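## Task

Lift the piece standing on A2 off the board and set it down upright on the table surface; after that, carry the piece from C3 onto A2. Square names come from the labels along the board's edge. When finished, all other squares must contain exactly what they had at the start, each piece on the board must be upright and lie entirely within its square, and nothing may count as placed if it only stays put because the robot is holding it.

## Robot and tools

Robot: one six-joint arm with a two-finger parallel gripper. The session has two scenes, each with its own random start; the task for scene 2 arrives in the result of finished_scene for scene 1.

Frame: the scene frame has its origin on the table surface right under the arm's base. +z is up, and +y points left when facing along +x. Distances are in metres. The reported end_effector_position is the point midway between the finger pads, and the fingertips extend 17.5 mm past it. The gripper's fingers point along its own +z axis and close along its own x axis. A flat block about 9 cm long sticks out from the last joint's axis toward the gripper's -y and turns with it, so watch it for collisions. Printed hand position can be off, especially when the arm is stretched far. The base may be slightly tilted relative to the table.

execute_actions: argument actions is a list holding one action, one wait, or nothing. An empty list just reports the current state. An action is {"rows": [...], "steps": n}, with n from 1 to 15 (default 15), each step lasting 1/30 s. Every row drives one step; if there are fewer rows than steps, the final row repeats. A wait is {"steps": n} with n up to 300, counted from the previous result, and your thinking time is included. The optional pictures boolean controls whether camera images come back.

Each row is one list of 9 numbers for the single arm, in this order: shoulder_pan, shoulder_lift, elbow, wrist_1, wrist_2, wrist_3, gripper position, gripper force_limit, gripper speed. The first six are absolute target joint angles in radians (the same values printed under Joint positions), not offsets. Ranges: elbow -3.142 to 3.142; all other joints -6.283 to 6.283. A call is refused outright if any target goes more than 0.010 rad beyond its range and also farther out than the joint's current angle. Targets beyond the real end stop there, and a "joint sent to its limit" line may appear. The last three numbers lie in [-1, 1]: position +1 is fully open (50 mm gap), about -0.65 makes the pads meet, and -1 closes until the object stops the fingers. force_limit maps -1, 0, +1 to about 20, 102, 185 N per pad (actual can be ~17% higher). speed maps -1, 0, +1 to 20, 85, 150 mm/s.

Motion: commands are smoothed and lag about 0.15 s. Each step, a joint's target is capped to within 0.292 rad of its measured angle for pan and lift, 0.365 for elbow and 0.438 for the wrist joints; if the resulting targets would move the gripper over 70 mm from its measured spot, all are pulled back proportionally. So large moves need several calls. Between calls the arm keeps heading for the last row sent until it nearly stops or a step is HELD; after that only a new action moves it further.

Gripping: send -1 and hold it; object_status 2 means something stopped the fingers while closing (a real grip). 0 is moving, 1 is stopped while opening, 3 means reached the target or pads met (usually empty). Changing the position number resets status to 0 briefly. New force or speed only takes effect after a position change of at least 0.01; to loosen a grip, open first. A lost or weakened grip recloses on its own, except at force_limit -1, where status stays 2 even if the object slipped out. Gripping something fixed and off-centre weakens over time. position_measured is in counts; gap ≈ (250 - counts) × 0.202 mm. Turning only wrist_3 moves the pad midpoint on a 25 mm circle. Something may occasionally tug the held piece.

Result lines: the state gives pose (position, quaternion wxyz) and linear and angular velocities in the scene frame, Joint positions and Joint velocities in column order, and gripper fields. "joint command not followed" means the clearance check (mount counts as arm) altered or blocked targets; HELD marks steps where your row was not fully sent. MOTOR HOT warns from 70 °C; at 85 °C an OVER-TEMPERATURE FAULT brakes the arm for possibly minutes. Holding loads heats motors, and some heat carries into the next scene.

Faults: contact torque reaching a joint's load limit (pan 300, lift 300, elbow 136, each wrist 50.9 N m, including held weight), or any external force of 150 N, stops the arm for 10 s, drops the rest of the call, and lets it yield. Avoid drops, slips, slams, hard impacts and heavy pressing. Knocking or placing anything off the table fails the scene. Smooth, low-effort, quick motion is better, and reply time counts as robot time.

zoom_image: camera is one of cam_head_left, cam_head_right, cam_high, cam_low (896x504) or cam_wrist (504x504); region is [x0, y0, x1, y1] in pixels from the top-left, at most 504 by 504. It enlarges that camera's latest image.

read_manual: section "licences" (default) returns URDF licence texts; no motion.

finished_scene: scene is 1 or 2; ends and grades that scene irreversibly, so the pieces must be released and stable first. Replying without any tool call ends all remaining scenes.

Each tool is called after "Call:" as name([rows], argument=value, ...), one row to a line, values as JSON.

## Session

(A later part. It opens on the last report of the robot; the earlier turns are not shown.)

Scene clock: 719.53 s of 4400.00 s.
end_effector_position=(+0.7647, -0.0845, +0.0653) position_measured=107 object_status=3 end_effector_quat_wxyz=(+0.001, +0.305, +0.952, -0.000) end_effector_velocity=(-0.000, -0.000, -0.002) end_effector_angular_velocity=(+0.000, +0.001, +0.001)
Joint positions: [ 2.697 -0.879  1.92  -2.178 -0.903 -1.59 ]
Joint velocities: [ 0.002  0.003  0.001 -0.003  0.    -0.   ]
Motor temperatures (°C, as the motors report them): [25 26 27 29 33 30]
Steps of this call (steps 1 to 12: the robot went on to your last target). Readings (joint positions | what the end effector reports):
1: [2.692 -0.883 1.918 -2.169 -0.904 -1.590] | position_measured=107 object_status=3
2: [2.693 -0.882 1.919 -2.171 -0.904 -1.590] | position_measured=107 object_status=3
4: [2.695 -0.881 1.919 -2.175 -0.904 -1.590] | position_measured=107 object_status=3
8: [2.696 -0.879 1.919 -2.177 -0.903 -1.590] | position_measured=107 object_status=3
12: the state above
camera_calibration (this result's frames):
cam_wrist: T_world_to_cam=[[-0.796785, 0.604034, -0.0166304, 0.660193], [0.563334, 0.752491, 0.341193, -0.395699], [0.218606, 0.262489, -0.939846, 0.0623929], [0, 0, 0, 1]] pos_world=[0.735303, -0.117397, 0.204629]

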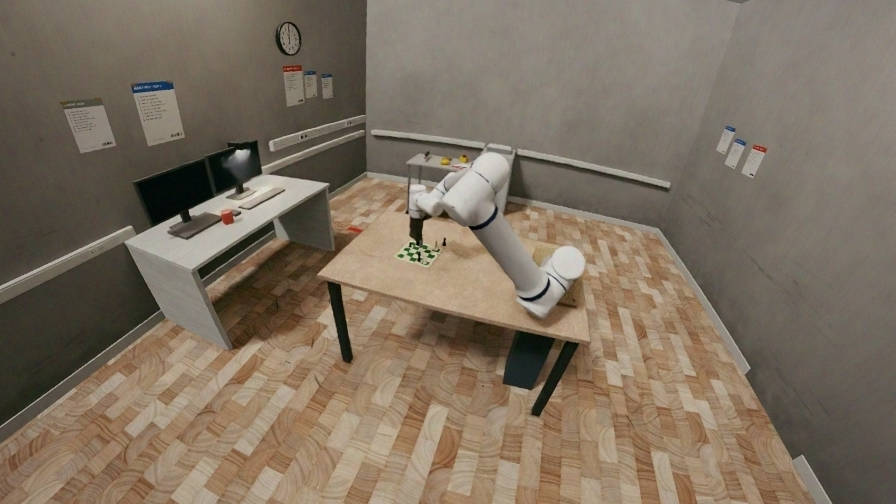

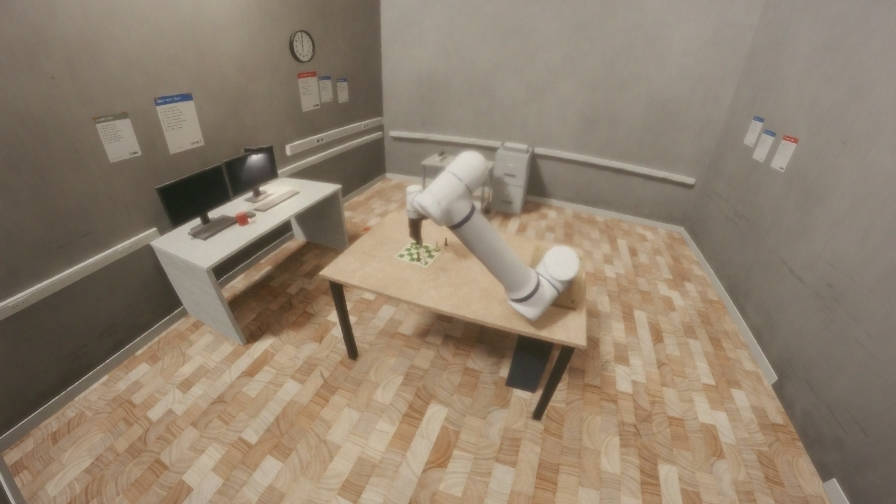

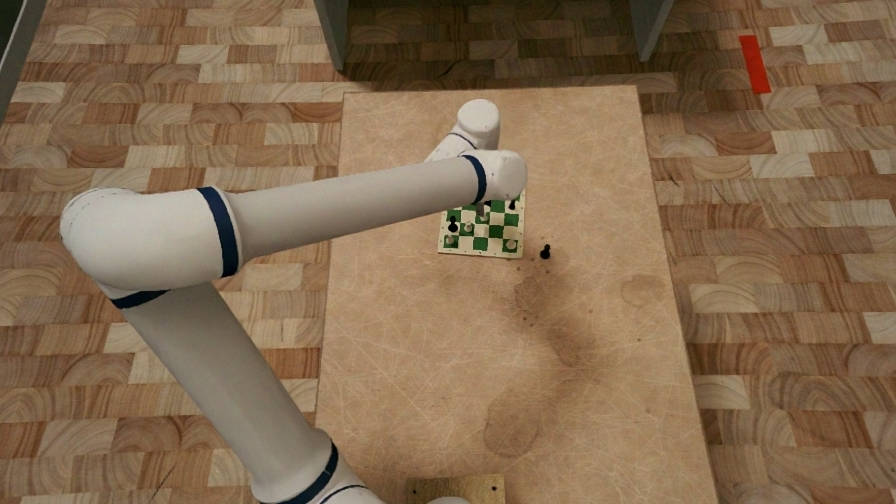

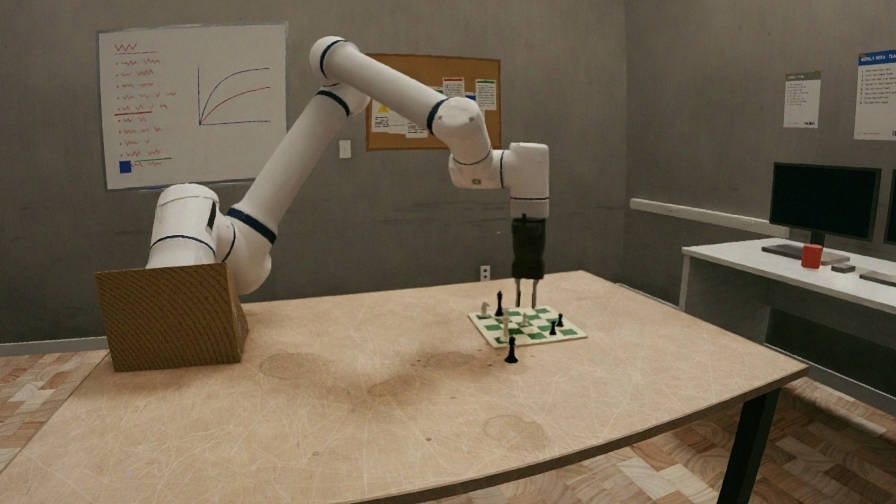

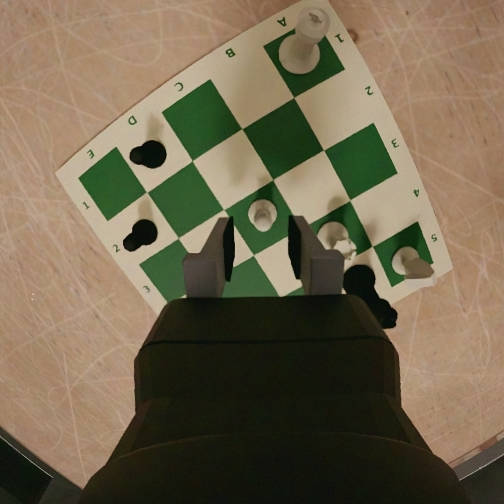

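Call:
execute_actions([
  {"rows": [[2.6974,-0.8782,1.9198,-2.1792,-0.9031,-1.5901,0.3,-0.4,-0.6],[2.6983,-0.8770,1.9204,-2.1817,-0.9027,-1.5891,0.3,-0.4,-0.6],[2.6996,-0.8750,1.9214,-2.1856,-0.9022,-1.5876,0.3,-0.4,-0.6],[2.7013,-0.8725,1.9226,-2.1905,-0.9015,-1.5856,0.3,-0.4,-0.6],[2.7033,-0.8695,1.9240,-2.1964,-0.9006,-1.5833,0.3,-0.4,-0.6],[2.7055,-0.8662,1.9256,-2.2029,-0.8997,-1.5807,0.3,-0.4,-0.6],[2.7078,-0.8628,1.9273,-2.2097,-0.8987,-1.5780,0.3,-0.4,-0.6],[2.7102,-0.8592,1.9290,-2.2167,-0.8978,-1.5752,0.3,-0.4,-0.6],[2.7125,-0.8558,1.9307,-2.2235,-0.8968,-1.5725,0.3,-0.4,-0.6],[2.7147,-0.8525,1.9323,-2.2300,-0.8959,-1.5699,0.3,-0.4,-0.6],[2.7167,-0.8495,1.9337,-2.2359,-0.8950,-1.5676,0.3,-0.4,-0.6],[2.7184,-0.8470,1.9349,-2.2408,-0.8943,-1.5656,0.3,-0.4,-0.6],[2.7197,-0.8450,1.9359,-2.2447,-0.8938,-1.5641,0.3,-0.4,-0.6],[2.7206,-0.8438,1.9365,-2.2472,-0.8934,-1.5631,0.3,-0.4,-0.6],[2.7209,-0.8433,1.9367,-2.2481,-0.8933,-1.5627,0.3,-0.4,-0.6]], "steps": 15},
], pictures=false)

Call:
execute_actions([
  {"steps": 14},
])

Scene clock: 787.90 s of 4400.00 s.
end_effector_position=(+0.7623, -0.0868, +0.0361) position_measured=107 object_status=3 end_effector_quat_wxyz=(+0.001, +0.305, +0.952, -0.000) end_effector_velocity=(-0.006, -0.004, -0.055) end_effector_angular_velocity=(+0.001, +0.001, -0.001)
Joint positions: [ 2.717 -0.849  1.934 -2.236 -0.895 -1.568]
Joint velocities: [ 0.037  0.057  0.027 -0.11   0.016  0.044]
Motor temperatures (°C, as the motors report them): [25 26 27 29 33 30]
Steps of this call (steps 1 to 30: the robot went on to your last target; steps 31 to 100: nothing new was sent; then 64.53 s passed at rest; steps 101 to 115: all 15 steps of this action). Readings (joint positions | what the end effector reports):
101: [2.697 -0.879 1.920 -2.178 -0.903 -1.591] | position_measured=107 object_status=3
102: [2.697 -0.878 1.920 -2.179 -0.903 -1.591] | position_measured=107 object_status=3
104: [2.698 -0.877 1.920 -2.182 -0.903 -1.589] | position_measured=107 object_status=3
108: [2.704 -0.869 1.924 -2.198 -0.900 -1.583] | position_measured=107 object_status=3
115: the state above

Scene clock: 788.37 s of 4400.00 s.
end_effector_position=(+0.7617, -0.0872, +0.0302) position_measured=107 object_status=3 end_effector_quat_wxyz=(+0.001, +0.305, +0.952, -0.000) end_effector_velocity=(-0.000, -0.001, -0.001) end_effector_angular_velocity=(+0.000, -0.000, -0.001)
Joint positions: [ 2.721 -0.843  1.937 -2.248 -0.893 -1.563]
Joint velocities: [-0.001  0.002  0.    -0.001 -0.     0.   ]
Motor temperatures (°C, as the motors report them): [25 26 27 29 33 30]
Steps of this call (steps 1 to 14: the robot went on to your last target). Readings (joint positions | what the end effector reports):
1: [2.718 -0.848 1.935 -2.239 -0.895 -1.566] | position_measured=107 object_status=3
2: [2.719 -0.847 1.935 -2.242 -0.894 -1.565] | position_measured=107 object_status=3
4: [2.720 -0.845 1.936 -2.245 -0.894 -1.564] | position_measured=107 object_status=3
8: [2.721 -0.844 1.936 -2.247 -0.893 -1.563] | position_measured=107 object_status=3
14: the state above
camera_calibration (this result's frames):
cam_wrist: T_world_to_cam=[[-0.796863, 0.603931, -0.0166349, 0.658911], [0.563223, 0.75255, 0.341245, -0.379953], [0.218607, 0.262557, -0.939827, 0.0308087], [0, 0, 0, 1]] pos_world=[0.732326, -0.120092, 0.169573]

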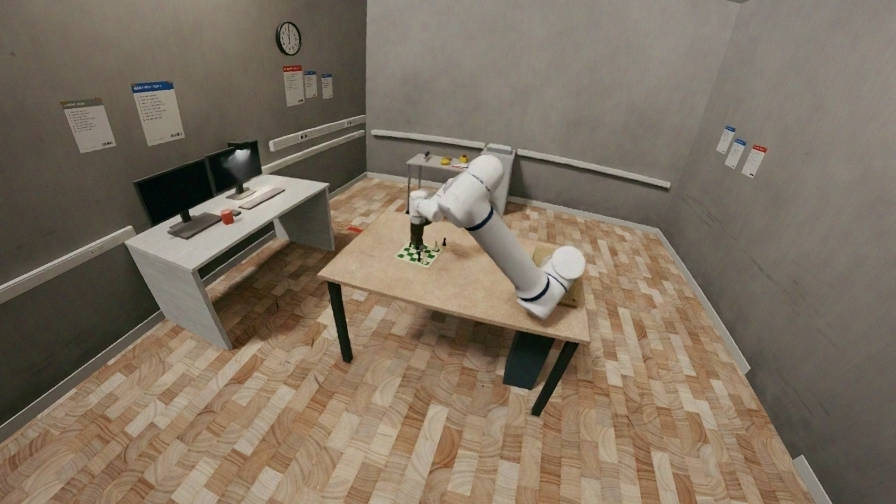

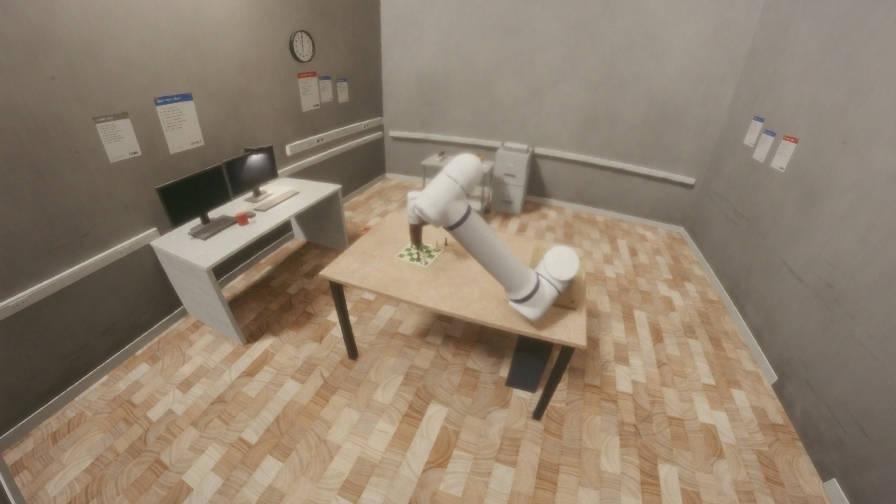

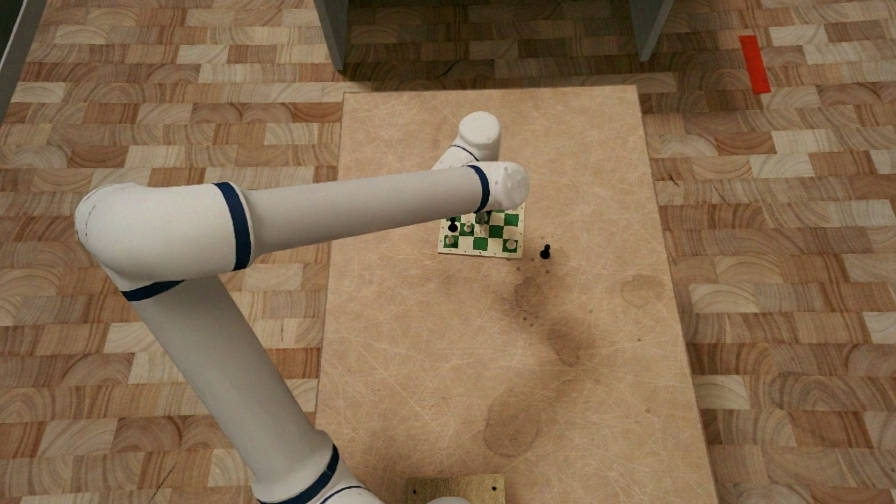

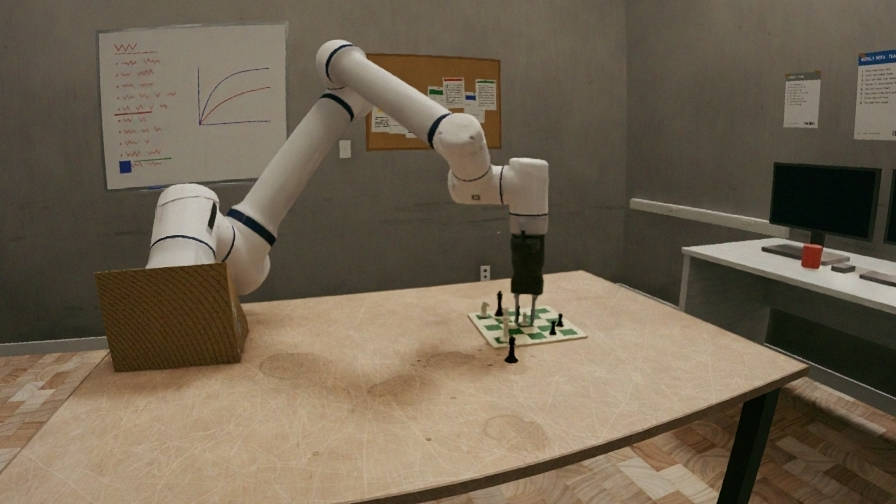

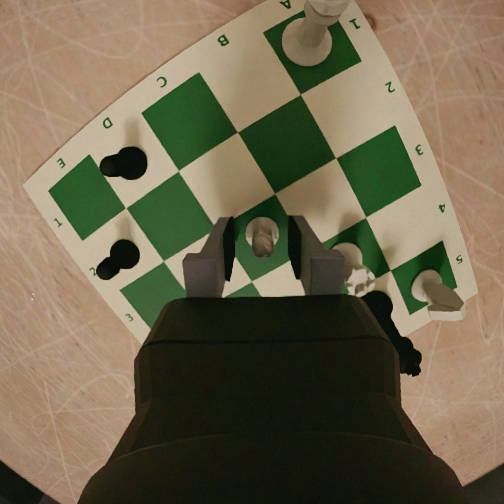

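Call:
zoom_image(camera="cam_wrist", region=[190, 180, 340, 300])

Call:
zoom_image(camera="cam_low", region=[490, 285, 570, 340])

Region (190, 180, 340, 300) of cam_wrist's 504x504 image, scaled by 3.360, with more detail than that image has; it fills the top 403 rows of this view, and the rest is white.

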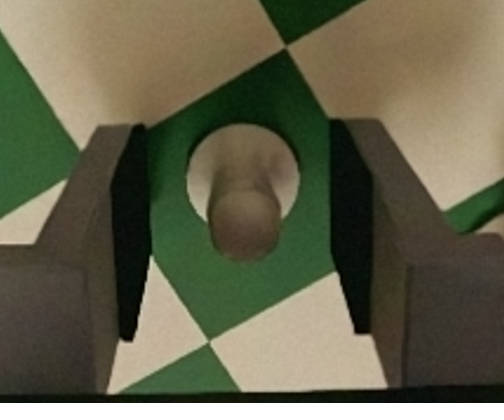

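Region (490, 285, 570, 340) of cam_low's 896x504 image, scaled by 6.300, with more detail than that image has; it fills the top 346 rows of this view, and the rest is white.

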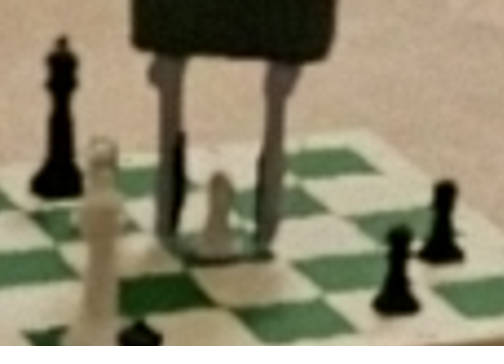

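Call:
execute_actions([
  {"rows": [[2.7211,-0.8430,1.9368,-2.2486,-0.8932,-1.5625,0.3,-0.4,-0.6],[2.7215,-0.8425,1.9369,-2.2495,-0.8931,-1.5620,0.3,-0.4,-0.6],[2.7220,-0.8419,1.9371,-2.2506,-0.8929,-1.5615,0.3,-0.4,-0.6],[2.7224,-0.8414,1.9372,-2.2515,-0.8928,-1.5610,0.3,-0.4,-0.6],[2.7225,-0.8412,1.9373,-2.2520,-0.8927,-1.5608,0.3,-0.4,-0.6]], "steps": 15},
])

Call:
zoom_image(camera="cam_low", region=[490, 285, 570, 340])

Call:
zoom_image(camera="cam_wrist", region=[190, 180, 340, 300])

Scene clock: 815.33 s of 4400.00 s.
end_effector_position=(+0.7617, -0.0872, +0.0282) position_measured=107 object_status=3 end_effector_quat_wxyz=(+0.001, +0.305, +0.952, -0.000) end_effector_velocity=(-0.000, -0.000, -0.001) end_effector_angular_velocity=(+0.000, -0.000, -0.000)
Joint positions: [ 2.722 -0.841  1.937 -2.252 -0.893 -1.561]
Joint velocities: [ 0.     0.001  0.    -0.001  0.001  0.   ]
Motor temperatures (°C, as the motors report them): [25 26 27 29 33 30]
Steps of this call (steps 1 to 30: the robot went on to your last target; steps 31 to 100: nothing new was sent; then 23.13 s passed at rest; steps 101 to 115: all 15 steps of this action). Readings (joint positions | what the end effector reports):
101: [2.721 -0.843 1.937 -2.248 -0.893 -1.563] | position_measured=107 object_status=3
102: [2.721 -0.843 1.937 -2.248 -0.893 -1.563] | position_measured=107 object_status=3
104: [2.721 -0.843 1.937 -2.249 -0.893 -1.562] | position_measured=107 object_status=3
108: [2.722 -0.842 1.937 -2.251 -0.893 -1.561] | position_measured=107 object_status=3
115: the state above
camera_calibration (this result's frames):
cam_wrist: T_world_to_cam=[[-0.796858, 0.603937, -0.0166431, 0.658878], [0.563237, 0.752559, 0.341202, -0.379232], [0.218589, 0.262515, -0.939843, 0.0289142], [0, 0, 0, 1]] pos_world=[0.732309, -0.120117, 0.167535]

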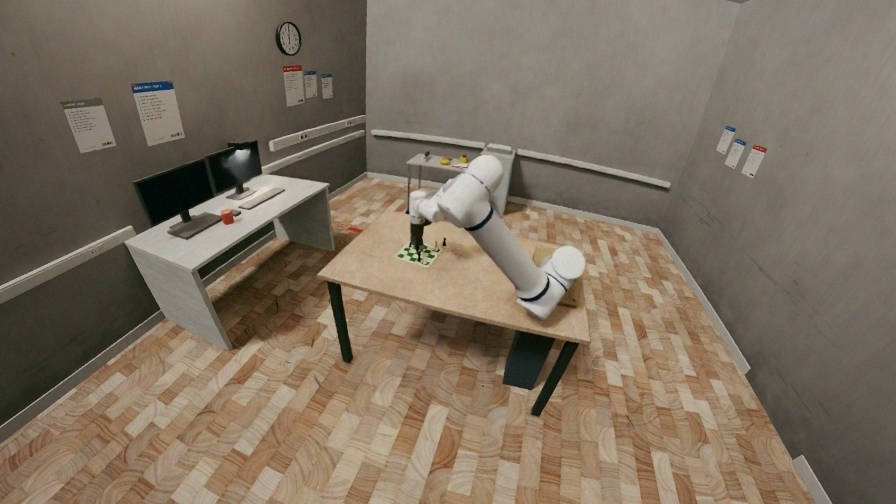

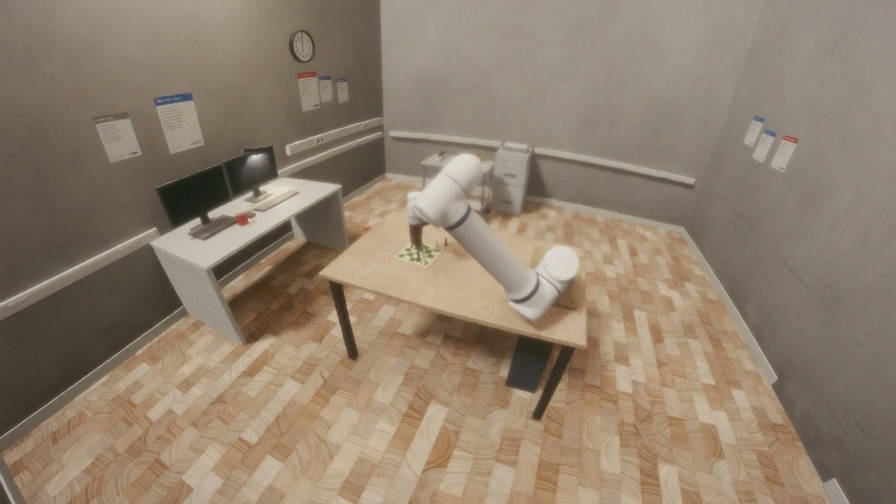

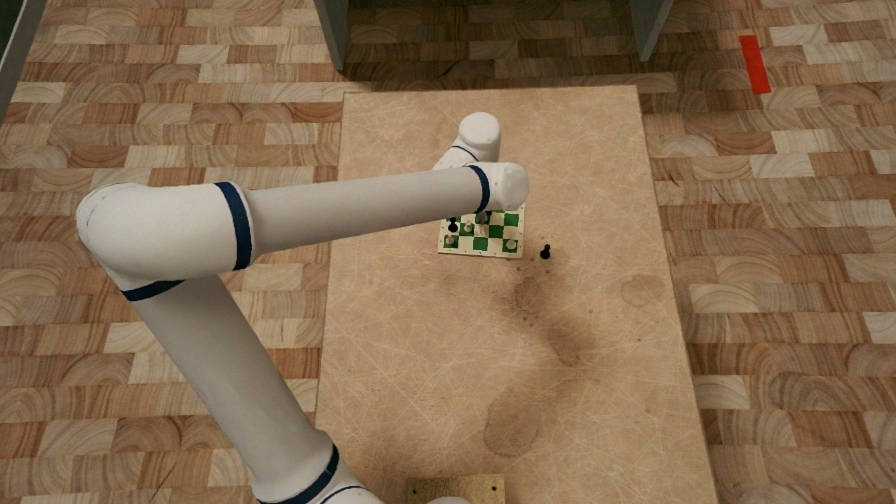

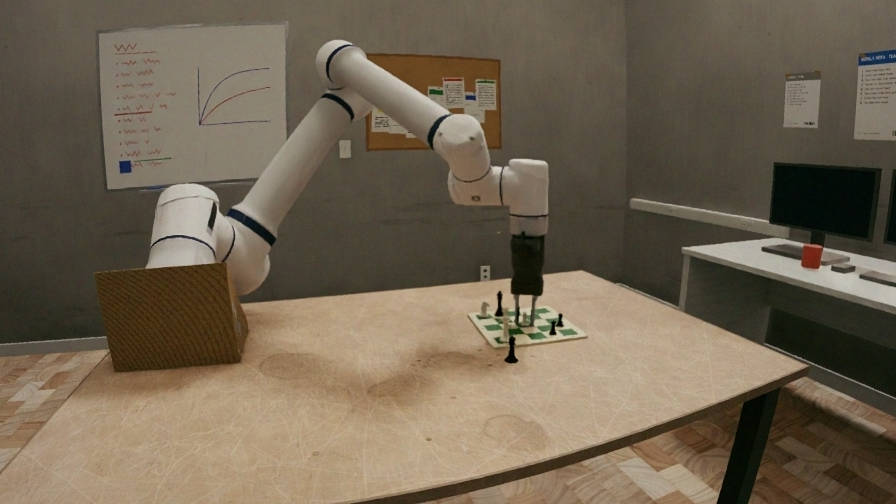

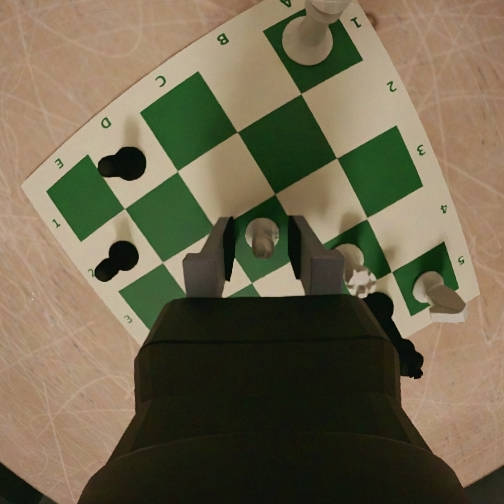

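Region (490, 285, 570, 340) of cam_low's 896x504 image, scaled by 6.300, with more detail than that image has; it fills the top 346 rows of this view, and the rest is white.

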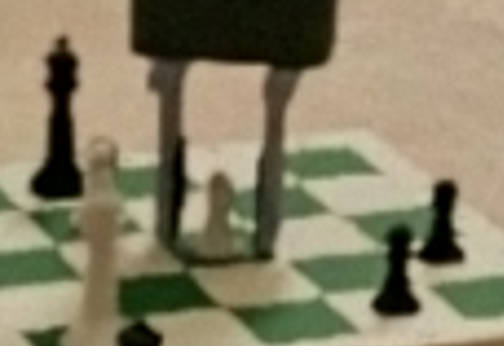

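Region (190, 180, 340, 300) of cam_wrist's 504x504 image, scaled by 3.360, with more detail than that image has; it fills the top 403 rows of this view, and the rest is white.

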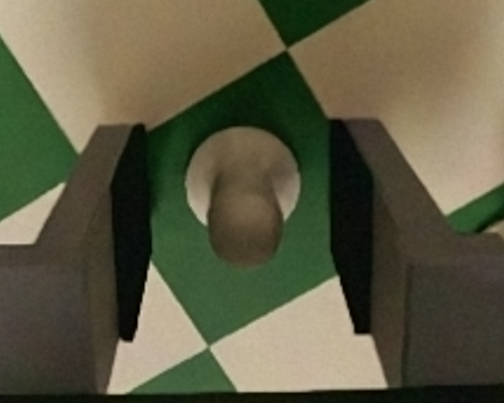

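Call:
zoom_image(camera="cam_low", region=[508, 306, 544, 332])

Region (508, 306, 544, 332) of cam_low's 896x504 image, scaled by 14.000, with more detail than that image has.

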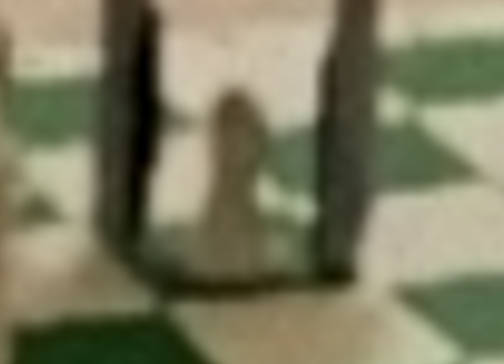

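Call:
execute_actions([
  {"rows": [[2.7227,-0.8410,1.9374,-2.2524,-0.8926,-1.5606,0.3,-0.4,-0.6],[2.7231,-0.8404,1.9375,-2.2534,-0.8925,-1.5601,0.3,-0.4,-0.6],[2.7236,-0.8398,1.9377,-2.2546,-0.8923,-1.5595,0.3,-0.4,-0.6],[2.7241,-0.8392,1.9379,-2.2556,-0.8921,-1.5590,0.3,-0.4,-0.6],[2.7243,-0.8389,1.9380,-2.2562,-0.8920,-1.5587,0.3,-0.4,-0.6]], "steps": 15},
])

Call:
zoom_image(camera="cam_low", region=[508, 306, 544, 332])

Call:
zoom_image(camera="cam_wrist", region=[190, 180, 340, 300])

Scene clock: 846.07 s of 4400.00 s.
end_effector_position=(+0.7617, -0.0872, +0.0260) position_measured=107 object_status=3 end_effector_quat_wxyz=(+0.001, +0.305, +0.952, -0.000) end_effector_velocity=(+0.000, -0.000, +0.000) end_effector_angular_velocity=(-0.000, -0.001, +0.000)
Joint positions: [ 2.724 -0.839  1.938 -2.256 -0.892 -1.559]
Joint velocities: [-0.    -0.     0.    -0.002  0.     0.   ]
Motor temperatures (°C, as the motors report them): [25 26 27 29 33 30]
Steps of this call (steps 1 to 15: the robot went on to your last target; steps 16 to 90: nothing new was sent; then 27.23 s passed at rest; steps 91 to 105: all 15 steps of this action). Readings (joint positions | what the end effector reports):
91: [2.723 -0.841 1.937 -2.252 -0.893 -1.561] | position_measured=107 object_status=3
92: [2.723 -0.841 1.937 -2.252 -0.893 -1.561] | position_measured=107 object_status=3
94: [2.723 -0.841 1.937 -2.253 -0.893 -1.560] | position_measured=107 object_status=3
98: [2.724 -0.839 1.938 -2.255 -0.892 -1.559] | position_measured=107 object_status=3
105: the state above
camera_calibration (this result's frames):
cam_wrist: T_world_to_cam=[[-0.796822, 0.603988, -0.0165494, 0.658762], [0.563315, 0.752513, 0.341175, -0.378514], [0.218519, 0.262534, -0.939854, 0.0268743], [0, 0, 0, 1]] pos_world=[0.732266, -0.120103, 0.1653]

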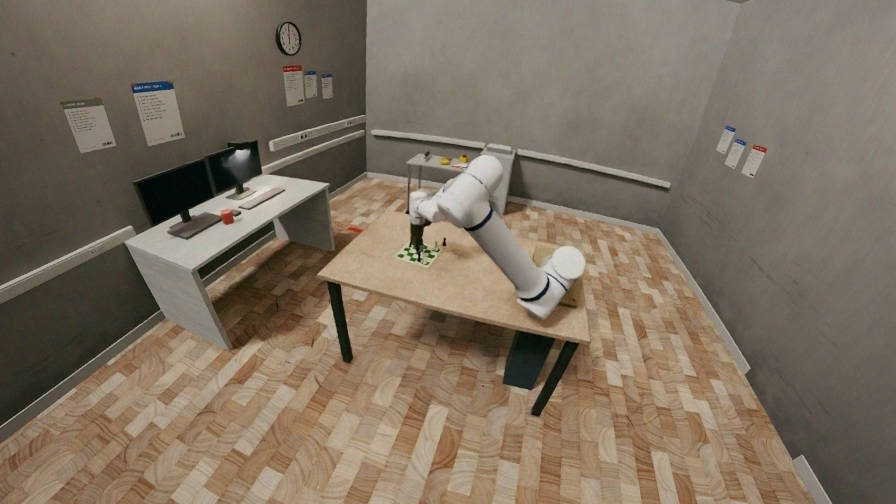

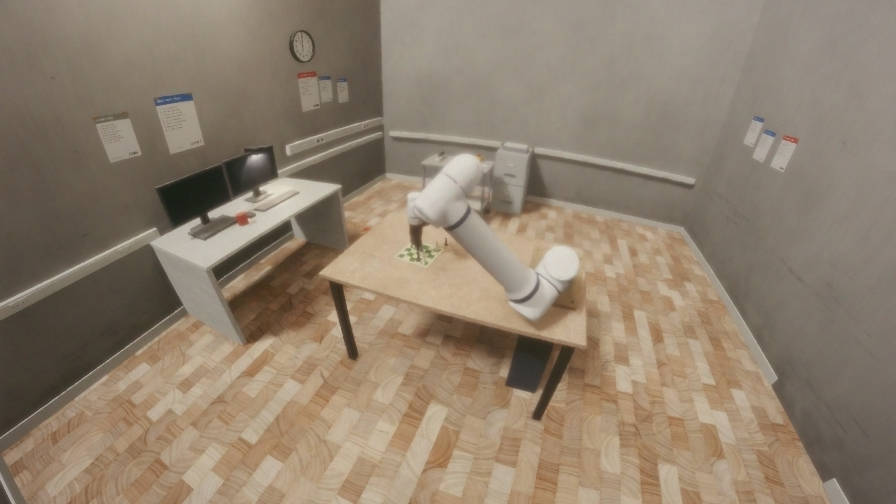

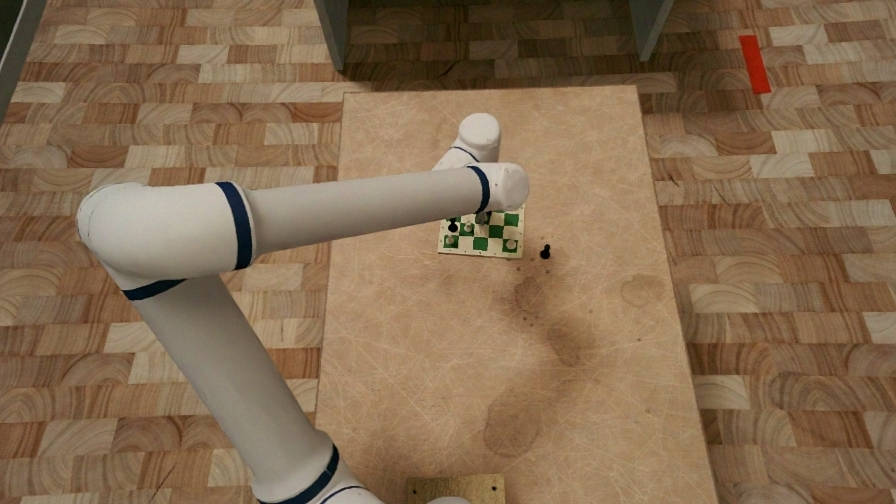

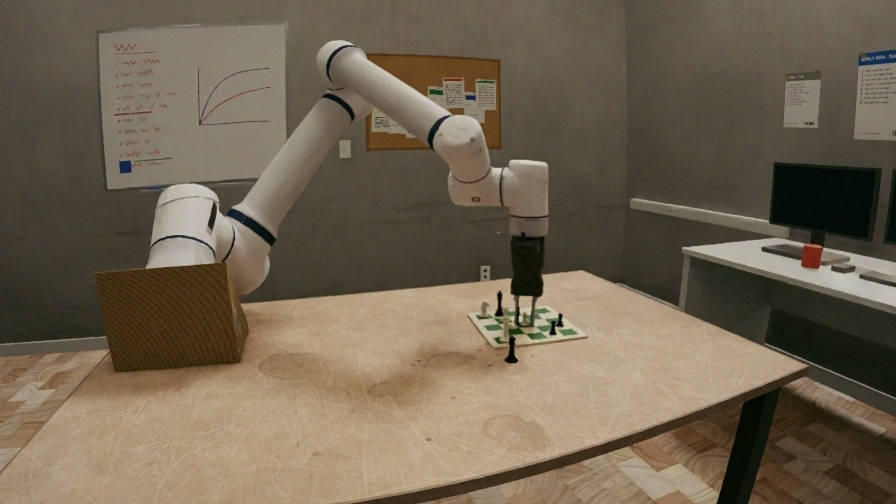

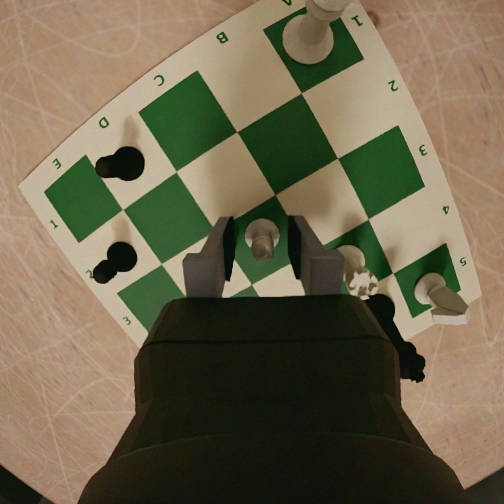

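Region (508, 306, 544, 332) of cam_low's 896x504 image, scaled by 14.000, with more detail than that image has.

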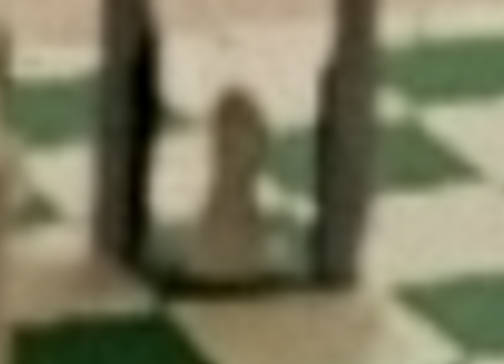

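Region (190, 180, 340, 300) of cam_wrist's 504x504 image, scaled by 3.360, with more detail than that image has; it fills the top 403 rows of this view, and the rest is white.

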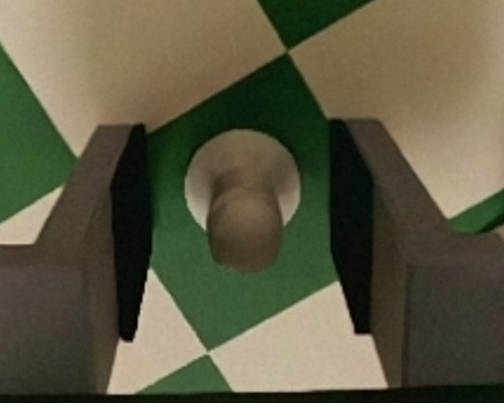

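Call:
execute_actions([
  {"rows": [[2.7243,-0.8389,1.9380,-2.2562,-0.8920,-1.5587,-1,0.0,-0.7]], "steps": 15},
], pictures=false)

Call:
execute_actions([
  {"steps": 8},
])

Call:
zoom_image(camera="cam_wrist", region=[190, 180, 340, 300])

Scene clock: 850.90 s of 4400.00 s.
end_effector_position=(+0.7617, -0.0872, +0.0260) position_measured=202 object_status=0 end_effector_quat_wxyz=(+0.001, +0.305, +0.952, -0.000) end_effector_velocity=(+0.001, -0.001, +0.001) end_effector_angular_velocity=(-0.001, -0.002, +0.000)
Joint positions: [ 2.724 -0.839  1.938 -2.256 -0.892 -1.559]
Joint velocities: [-0.001  0.001 -0.002 -0.     0.    -0.   ]
Motor temperatures (°C, as the motors report them): [25 26 27 29 33 30]
Steps of this call (steps 1 to 15: the robot went on to your last target; steps 16 to 90: nothing new was sent; then 1.33 s passed at rest; steps 91 to 105: all 15 steps of this action). Readings (joint positions | what the end effector reports):
91: [2.724 -0.839 1.938 -2.256 -0.892 -1.559] | position_measured=112 object_status=0
92: [2.724 -0.839 1.938 -2.256 -0.892 -1.559] | position_measured=119 object_status=0
94: [2.724 -0.839 1.938 -2.256 -0.892 -1.559] | position_measured=132 object_status=0
98: [2.724 -0.839 1.938 -2.256 -0.892 -1.559] | position_measured=158 object_status=0
105: the state above

Scene clock: 851.17 s of 4400.00 s.
end_effector_position=(+0.7618, -0.0872, +0.0260) position_measured=202 object_status=2 end_effector_quat_wxyz=(+0.001, +0.305, +0.952, -0.000) end_effector_velocity=(-0.000, -0.000, -0.001) end_effector_angular_velocity=(+0.000, +0.001, -0.001)
Joint positions: [ 2.724 -0.839  1.938 -2.256 -0.892 -1.559]
Joint velocities: [ 0.     0.001  0.     0.    -0.    -0.   ]
Motor temperatures (°C, as the motors report them): [25 26 27 29 33 30]
Steps of this call (steps 1 to 8: the robot went on to your last target). Readings (joint positions | what the end effector reports):
1: [2.724 -0.839 1.938 -2.256 -0.892 -1.559] | position_measured=202 object_status=0
2: [2.724 -0.839 1.938 -2.256 -0.892 -1.559] | position_measured=202 object_status=0
4: [2.724 -0.839 1.938 -2.256 -0.892 -1.559] | position_measured=202 object_status=0
8: the state above
camera_calibration (this result's frames):
cam_wrist: T_world_to_cam=[[-0.796846, 0.603951, -0.0167348, 0.658885], [0.563224, 0.752566, 0.341208, -0.378466], [0.218667, 0.262464, -0.939839, 0.0267828], [0, 0, 0, 1]] pos_world=[0.732335, -0.120143, 0.165333]

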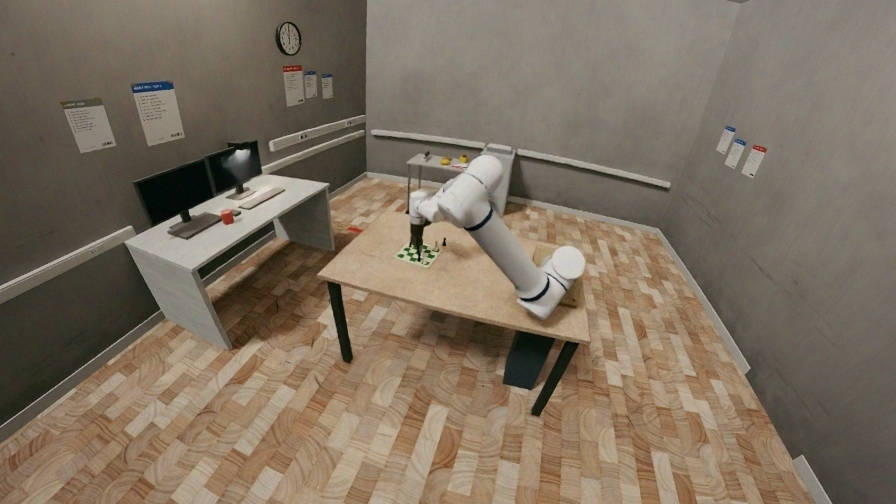

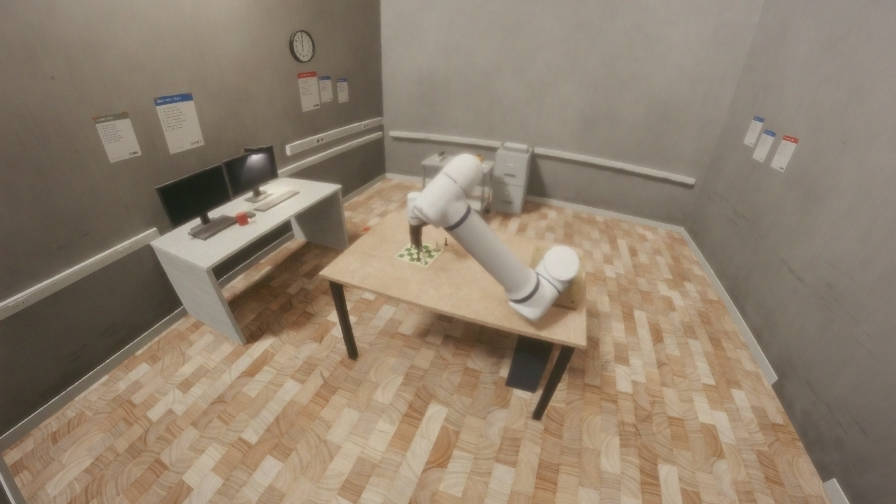

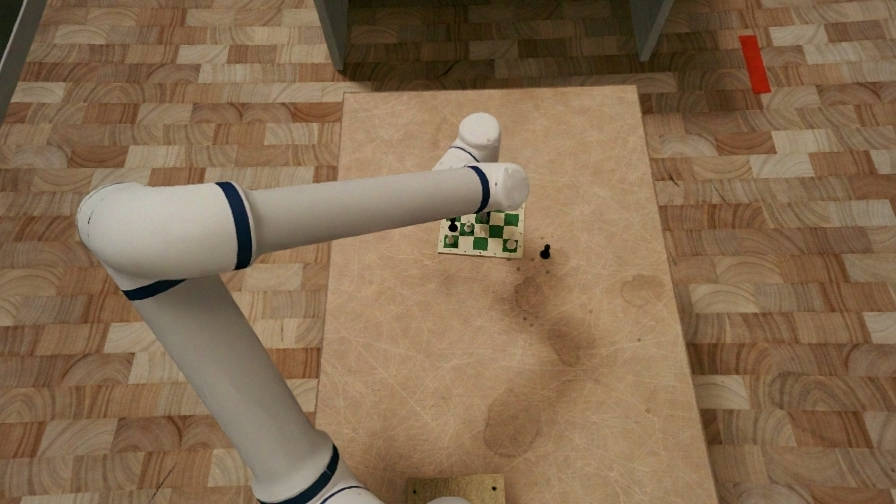

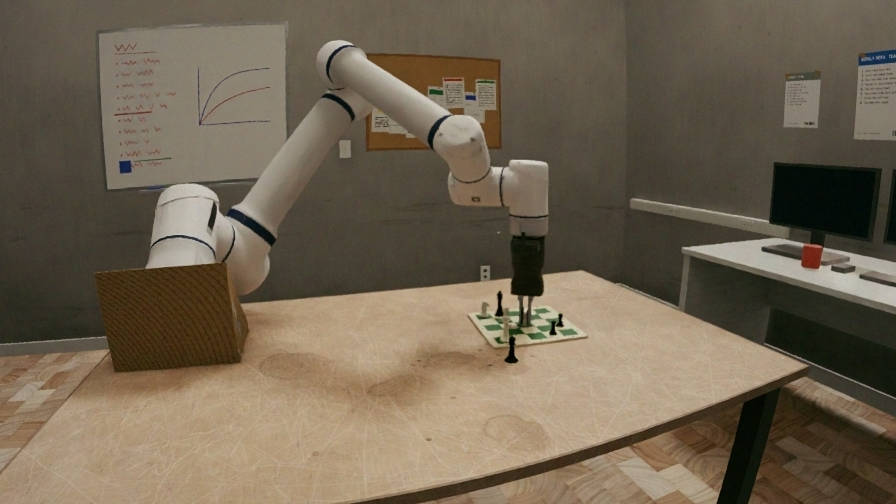

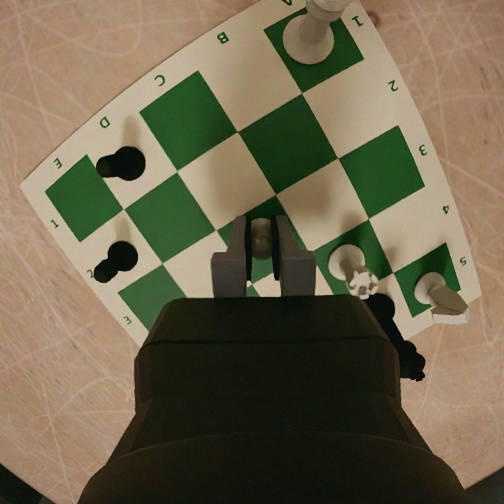

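Region (190, 180, 340, 300) of cam_wrist's 504x504 image, scaled by 3.360, with more detail than that image has; it fills the top 403 rows of this view, and the rest is white.

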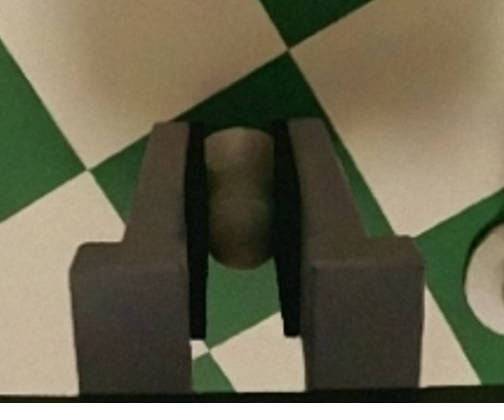

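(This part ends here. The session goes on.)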